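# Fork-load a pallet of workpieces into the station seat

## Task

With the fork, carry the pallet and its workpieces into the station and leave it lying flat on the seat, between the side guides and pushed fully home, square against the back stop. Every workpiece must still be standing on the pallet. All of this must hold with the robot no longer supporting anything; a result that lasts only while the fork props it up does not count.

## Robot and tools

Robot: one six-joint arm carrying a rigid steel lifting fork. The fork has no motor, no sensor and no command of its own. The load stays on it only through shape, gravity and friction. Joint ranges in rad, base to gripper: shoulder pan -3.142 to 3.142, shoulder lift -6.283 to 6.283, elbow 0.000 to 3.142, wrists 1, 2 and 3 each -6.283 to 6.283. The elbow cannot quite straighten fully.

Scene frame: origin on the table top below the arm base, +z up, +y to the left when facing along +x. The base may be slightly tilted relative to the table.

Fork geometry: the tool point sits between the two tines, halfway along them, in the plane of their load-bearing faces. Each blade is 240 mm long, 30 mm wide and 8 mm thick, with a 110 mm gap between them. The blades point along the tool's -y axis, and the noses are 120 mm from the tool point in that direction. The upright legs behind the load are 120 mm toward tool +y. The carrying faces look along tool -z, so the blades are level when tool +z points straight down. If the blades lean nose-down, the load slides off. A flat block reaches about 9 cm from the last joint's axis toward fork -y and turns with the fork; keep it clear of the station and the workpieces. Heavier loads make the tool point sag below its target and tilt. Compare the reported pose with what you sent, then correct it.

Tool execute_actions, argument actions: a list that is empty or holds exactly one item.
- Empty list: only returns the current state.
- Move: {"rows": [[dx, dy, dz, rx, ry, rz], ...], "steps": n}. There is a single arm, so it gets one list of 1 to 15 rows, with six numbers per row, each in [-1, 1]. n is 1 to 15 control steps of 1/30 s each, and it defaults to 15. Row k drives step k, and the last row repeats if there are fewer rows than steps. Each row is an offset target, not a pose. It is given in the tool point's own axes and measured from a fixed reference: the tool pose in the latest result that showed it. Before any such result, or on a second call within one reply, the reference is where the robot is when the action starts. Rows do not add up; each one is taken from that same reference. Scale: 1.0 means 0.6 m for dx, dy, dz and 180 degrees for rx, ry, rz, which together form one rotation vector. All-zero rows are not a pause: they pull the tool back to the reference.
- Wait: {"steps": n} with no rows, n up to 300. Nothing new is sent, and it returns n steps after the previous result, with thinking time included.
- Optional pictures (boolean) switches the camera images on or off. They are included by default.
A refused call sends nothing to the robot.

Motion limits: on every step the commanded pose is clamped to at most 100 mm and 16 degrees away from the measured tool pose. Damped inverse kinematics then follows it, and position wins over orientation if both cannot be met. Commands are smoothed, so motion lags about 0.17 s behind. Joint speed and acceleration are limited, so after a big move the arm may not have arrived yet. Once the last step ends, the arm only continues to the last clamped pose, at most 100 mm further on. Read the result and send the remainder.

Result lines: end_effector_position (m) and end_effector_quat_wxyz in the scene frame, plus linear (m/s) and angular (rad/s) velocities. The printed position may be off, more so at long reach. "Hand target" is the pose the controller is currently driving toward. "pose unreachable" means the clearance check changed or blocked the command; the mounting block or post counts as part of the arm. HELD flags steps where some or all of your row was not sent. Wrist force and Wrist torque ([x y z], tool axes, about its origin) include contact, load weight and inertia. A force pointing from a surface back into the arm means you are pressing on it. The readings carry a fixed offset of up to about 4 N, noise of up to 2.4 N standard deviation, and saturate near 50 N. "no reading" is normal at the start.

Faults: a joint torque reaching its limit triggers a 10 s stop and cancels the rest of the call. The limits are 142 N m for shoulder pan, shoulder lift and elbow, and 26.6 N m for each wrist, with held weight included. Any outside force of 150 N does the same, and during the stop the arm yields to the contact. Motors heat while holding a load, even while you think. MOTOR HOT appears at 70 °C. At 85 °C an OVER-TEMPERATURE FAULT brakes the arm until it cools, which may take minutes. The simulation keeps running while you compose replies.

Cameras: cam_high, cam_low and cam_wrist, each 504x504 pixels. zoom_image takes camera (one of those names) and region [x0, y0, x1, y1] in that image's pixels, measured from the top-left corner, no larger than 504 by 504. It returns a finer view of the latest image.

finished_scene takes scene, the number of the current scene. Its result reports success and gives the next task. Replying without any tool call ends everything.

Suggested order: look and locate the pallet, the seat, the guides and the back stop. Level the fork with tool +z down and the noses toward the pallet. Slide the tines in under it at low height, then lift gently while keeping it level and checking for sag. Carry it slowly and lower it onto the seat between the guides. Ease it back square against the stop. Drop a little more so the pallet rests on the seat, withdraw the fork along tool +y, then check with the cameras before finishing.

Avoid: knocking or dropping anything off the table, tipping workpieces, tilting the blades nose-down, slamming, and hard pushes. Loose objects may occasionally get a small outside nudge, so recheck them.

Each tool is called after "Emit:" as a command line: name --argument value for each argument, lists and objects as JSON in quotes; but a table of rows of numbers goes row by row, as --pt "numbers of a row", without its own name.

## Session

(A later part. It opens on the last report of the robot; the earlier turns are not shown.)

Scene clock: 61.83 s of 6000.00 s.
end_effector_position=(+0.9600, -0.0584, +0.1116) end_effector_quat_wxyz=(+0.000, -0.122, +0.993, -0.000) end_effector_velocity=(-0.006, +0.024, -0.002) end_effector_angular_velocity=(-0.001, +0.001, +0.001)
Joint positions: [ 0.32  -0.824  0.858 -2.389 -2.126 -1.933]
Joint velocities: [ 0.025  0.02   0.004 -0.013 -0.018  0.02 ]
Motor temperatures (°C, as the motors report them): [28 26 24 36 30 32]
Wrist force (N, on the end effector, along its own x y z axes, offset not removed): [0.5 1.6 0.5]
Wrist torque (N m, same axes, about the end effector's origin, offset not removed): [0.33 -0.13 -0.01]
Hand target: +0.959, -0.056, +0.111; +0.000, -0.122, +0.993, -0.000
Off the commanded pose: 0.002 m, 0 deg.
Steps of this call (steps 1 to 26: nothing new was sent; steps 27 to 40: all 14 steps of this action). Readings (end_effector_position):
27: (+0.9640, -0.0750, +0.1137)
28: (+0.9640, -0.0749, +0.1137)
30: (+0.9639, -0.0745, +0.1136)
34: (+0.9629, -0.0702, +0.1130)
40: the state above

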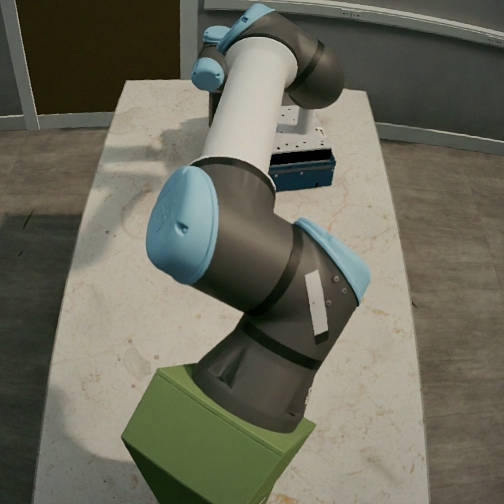

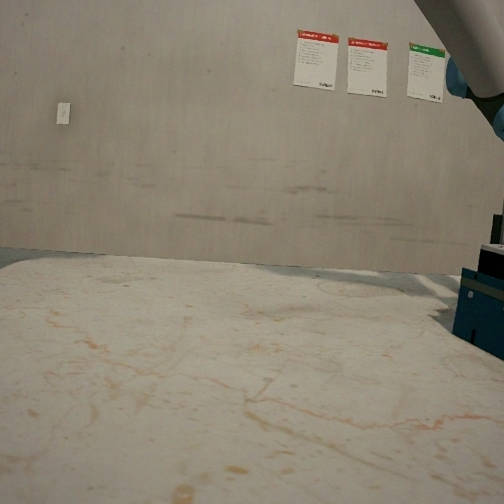

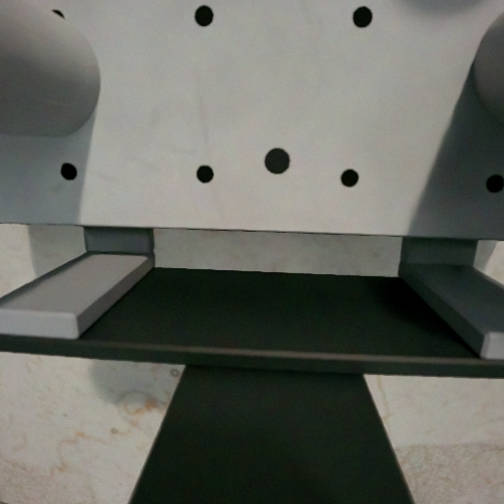

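Emit:
execute_actions --actions '[{"rows": [[0,0.008,0,0,0,0],[0,0.014,0,0,0,0],[0,0.022,0,0,0,0],[0,0.032,0,0,0,0],[0,0.044,0,0,0,0],[0,0.057,0,0,0,0],[0,0.071,0,0,0,0],[0,0.085,0,0,0,0],[0,0.099,0,0,0,0],[0,0.113,0,0,0,0],[0,0.127,0,0,0,0],[0,0.141,0,0,0,0],[0,0.155,0,0,0,0],[0,0.169,0,0,0,0],[0,0.183,0,0,0,0]], "steps": 15}]' --pictures false

Emit:
execute_actions --actions '[{"rows": [[0,0.074,0,0,0,0],[0,0.088,0,0,0,0],[0,0.102,0,0,0,0],[0,0.116,0,0,0,0],[0,0.13,0,0,0,0],[0,0.144,0,0,0,0],[0,0.158,0,0,0,0],[0,0.172,0,0,0,0],[0,0.186,0,0,0,0],[0,0.2,0,0,0,0],[0,0.213,0,0,0,0],[0,0.225,0,0,0,0],[0,0.236,0,0,0,0],[0,0.246,0,0,0,0],[0,0.255,0,0,0,0]], "steps": 15}]' --pictures false

Emit:
execute_actions --actions '[{"rows": [[0,0.06,0,0,0,0],[0,0.068,0,0,0,0],[0,0.075,0,0,0,0],[0,0.081,0,0,0,0],[0,0.086,0,0,0,0],[0,0.09,0,0,0,0],[0,0.093,0,0,0,0],[0,0.095,0,0,0,0]], "steps": 15}]'

Emit:
zoom_image --camera "cam_high" --region '[190, 60, 350, 210]'

Scene clock: 64.40 s of 6000.00 s.
end_effector_position=(+0.9423, +0.0141, +0.1116) end_effector_quat_wxyz=(+0.001, -0.122, +0.993, +0.000) end_effector_velocity=(-0.057, +0.234, +0.003) end_effector_angular_velocity=(+0.005, -0.008, +0.004)
Joint positions: [ 0.397 -0.762  0.857 -2.414 -2.179 -1.868]
Joint velocities: [ 0.247  0.227 -0.06  -0.05  -0.163  0.211]
Motor temperatures (°C, as the motors report them): [28 26 24 36 30 32]
Wrist force (N, on the end effector, along its own x y z axes, offset not removed): [0.7 1.6 0.5]
Wrist torque (N m, same axes, about the end effector's origin, offset not removed): [0.47 -0.07 -0.03]
Hand target: +0.934, +0.048, +0.112; +0.001, -0.122, +0.992, +0.000
Off the commanded pose: 0.035 m, 0 deg.
Steps of this call (steps 1 to 62: nothing new was sent; steps 63 to 77: all 15 steps of this action). Readings (end_effector_position):
63: (+0.9594, -0.0560, +0.1114)
64: (+0.9594, -0.0557, +0.1115)
66: (+0.9587, -0.0531, +0.1116)
70: (+0.9547, -0.0367, +0.1115)
77: the state above

Scene clock: 64.90 s of 6000.00 s.
end_effector_position=(+0.9117, +0.1345, +0.1124) end_effector_quat_wxyz=(+0.003, -0.123, +0.992, +0.001) end_effector_velocity=(-0.054, +0.210, +0.001) end_effector_angular_velocity=(+0.002, -0.001, +0.004)
Joint positions: [ 0.519 -0.62   0.776 -2.409 -2.257 -1.758]
Joint velocities: [ 0.203  0.298 -0.253  0.082 -0.126  0.198]
Motor temperatures (°C, as the motors report them): [28 26 24 36 30 32]
Wrist force (N, on the end effector, along its own x y z axes, offset not removed): [1.2 3.2 0.6]
Wrist torque (N m, same axes, about the end effector's origin, offset not removed): [0.63 -0.32 -0.09]
Hand target: +0.905, +0.162, +0.113; +0.003, -0.123, +0.992, +0.001
Off the commanded pose: 0.029 m, 0 deg.
Steps of this call (steps 1 to 15: all 15 steps of this action). Readings (end_effector_position):
1: (+0.9403, +0.0220, +0.1117)
2: (+0.9383, +0.0301, +0.1117)
4: (+0.9343, +0.0465, +0.1118)
8: (+0.9260, +0.0792, +0.1121)
15: the state above

Scene clock: 65.40 s of 6000.00 s.
end_effector_position=(+0.8981, +0.1886, +0.1127) end_effector_quat_wxyz=(+0.003, -0.124, +0.992, +0.001) end_effector_velocity=(-0.002, +0.013, +0.000) end_effector_angular_velocity=(-0.002, +0.003, -0.001)
Joint positions: [ 0.57  -0.536  0.694 -2.378 -2.288 -1.706]
Joint velocities: [ 0.012  0.028 -0.039  0.024 -0.009  0.016]
Motor temperatures (°C, as the motors report them): [28 26 24 36 30 32]
Wrist force (N, on the end effector, along its own x y z axes, offset not removed): [-0.9 1.9 -0.9]
Wrist torque (N m, same axes, about the end effector's origin, offset not removed): [0.20 0.16 0.20]
Hand target: +0.898, +0.190, +0.113; +0.003, -0.123, +0.992, +0.001
Off the commanded pose: 0.001 m, 0 deg.
Steps of this call (steps 1 to 15: all 15 steps of this action). Readings (end_effector_position):
1: (+0.9100, +0.1414, +0.1124)
2: (+0.9083, +0.1479, +0.1125)
4: (+0.9049, +0.1602, +0.1127)
8: (+0.9003, +0.1782, +0.1128)
15: the state above

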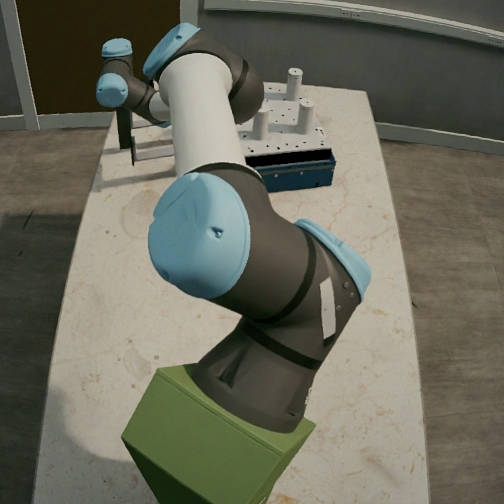

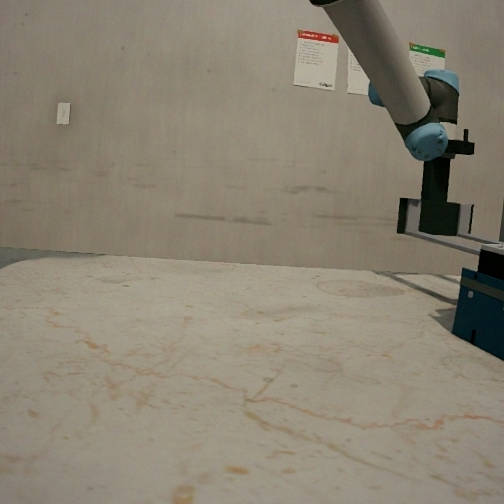

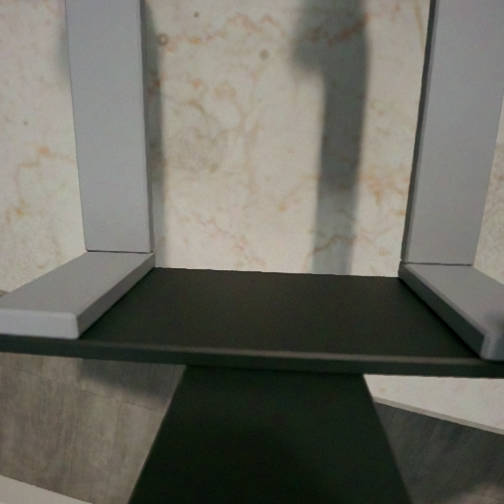

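Region (190, 60, 350, 210) of cam_high's 504x504 image, scaled by 3.150, with more detail than that image has; it fills the top 472 rows of this view, and the rest is white.

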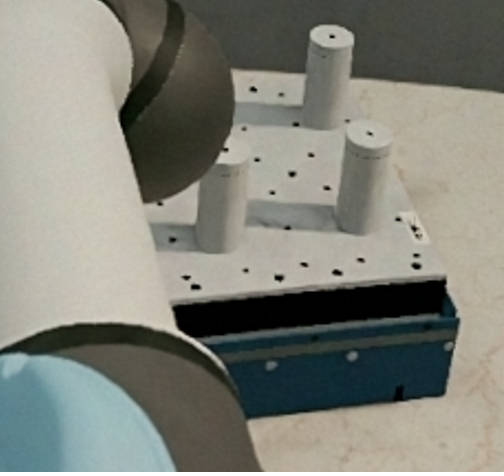

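Emit:
zoom_image --camera "cam_high" --region '[250, 90, 350, 200]'

Emit:
zoom_image --camera "cam_low" --region '[424, 170, 504, 300]'

Region (250, 90, 350, 200) of cam_high's 504x504 image, scaled by 4.582, with more detail than that image has; it fills the left 458 columns of this view, and the rest is white.

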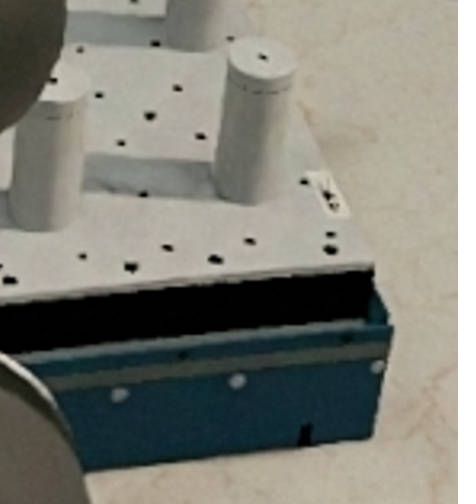

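Region (424, 170, 504, 300) of cam_low's 504x504 image, scaled by 3.877, with more detail than that image has; it fills the left 310 columns of this view, and the rest is white.

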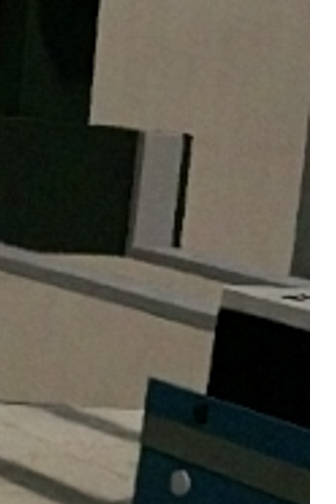

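Emit:
finished_scene --scene 2

The scene is finished: the task was done.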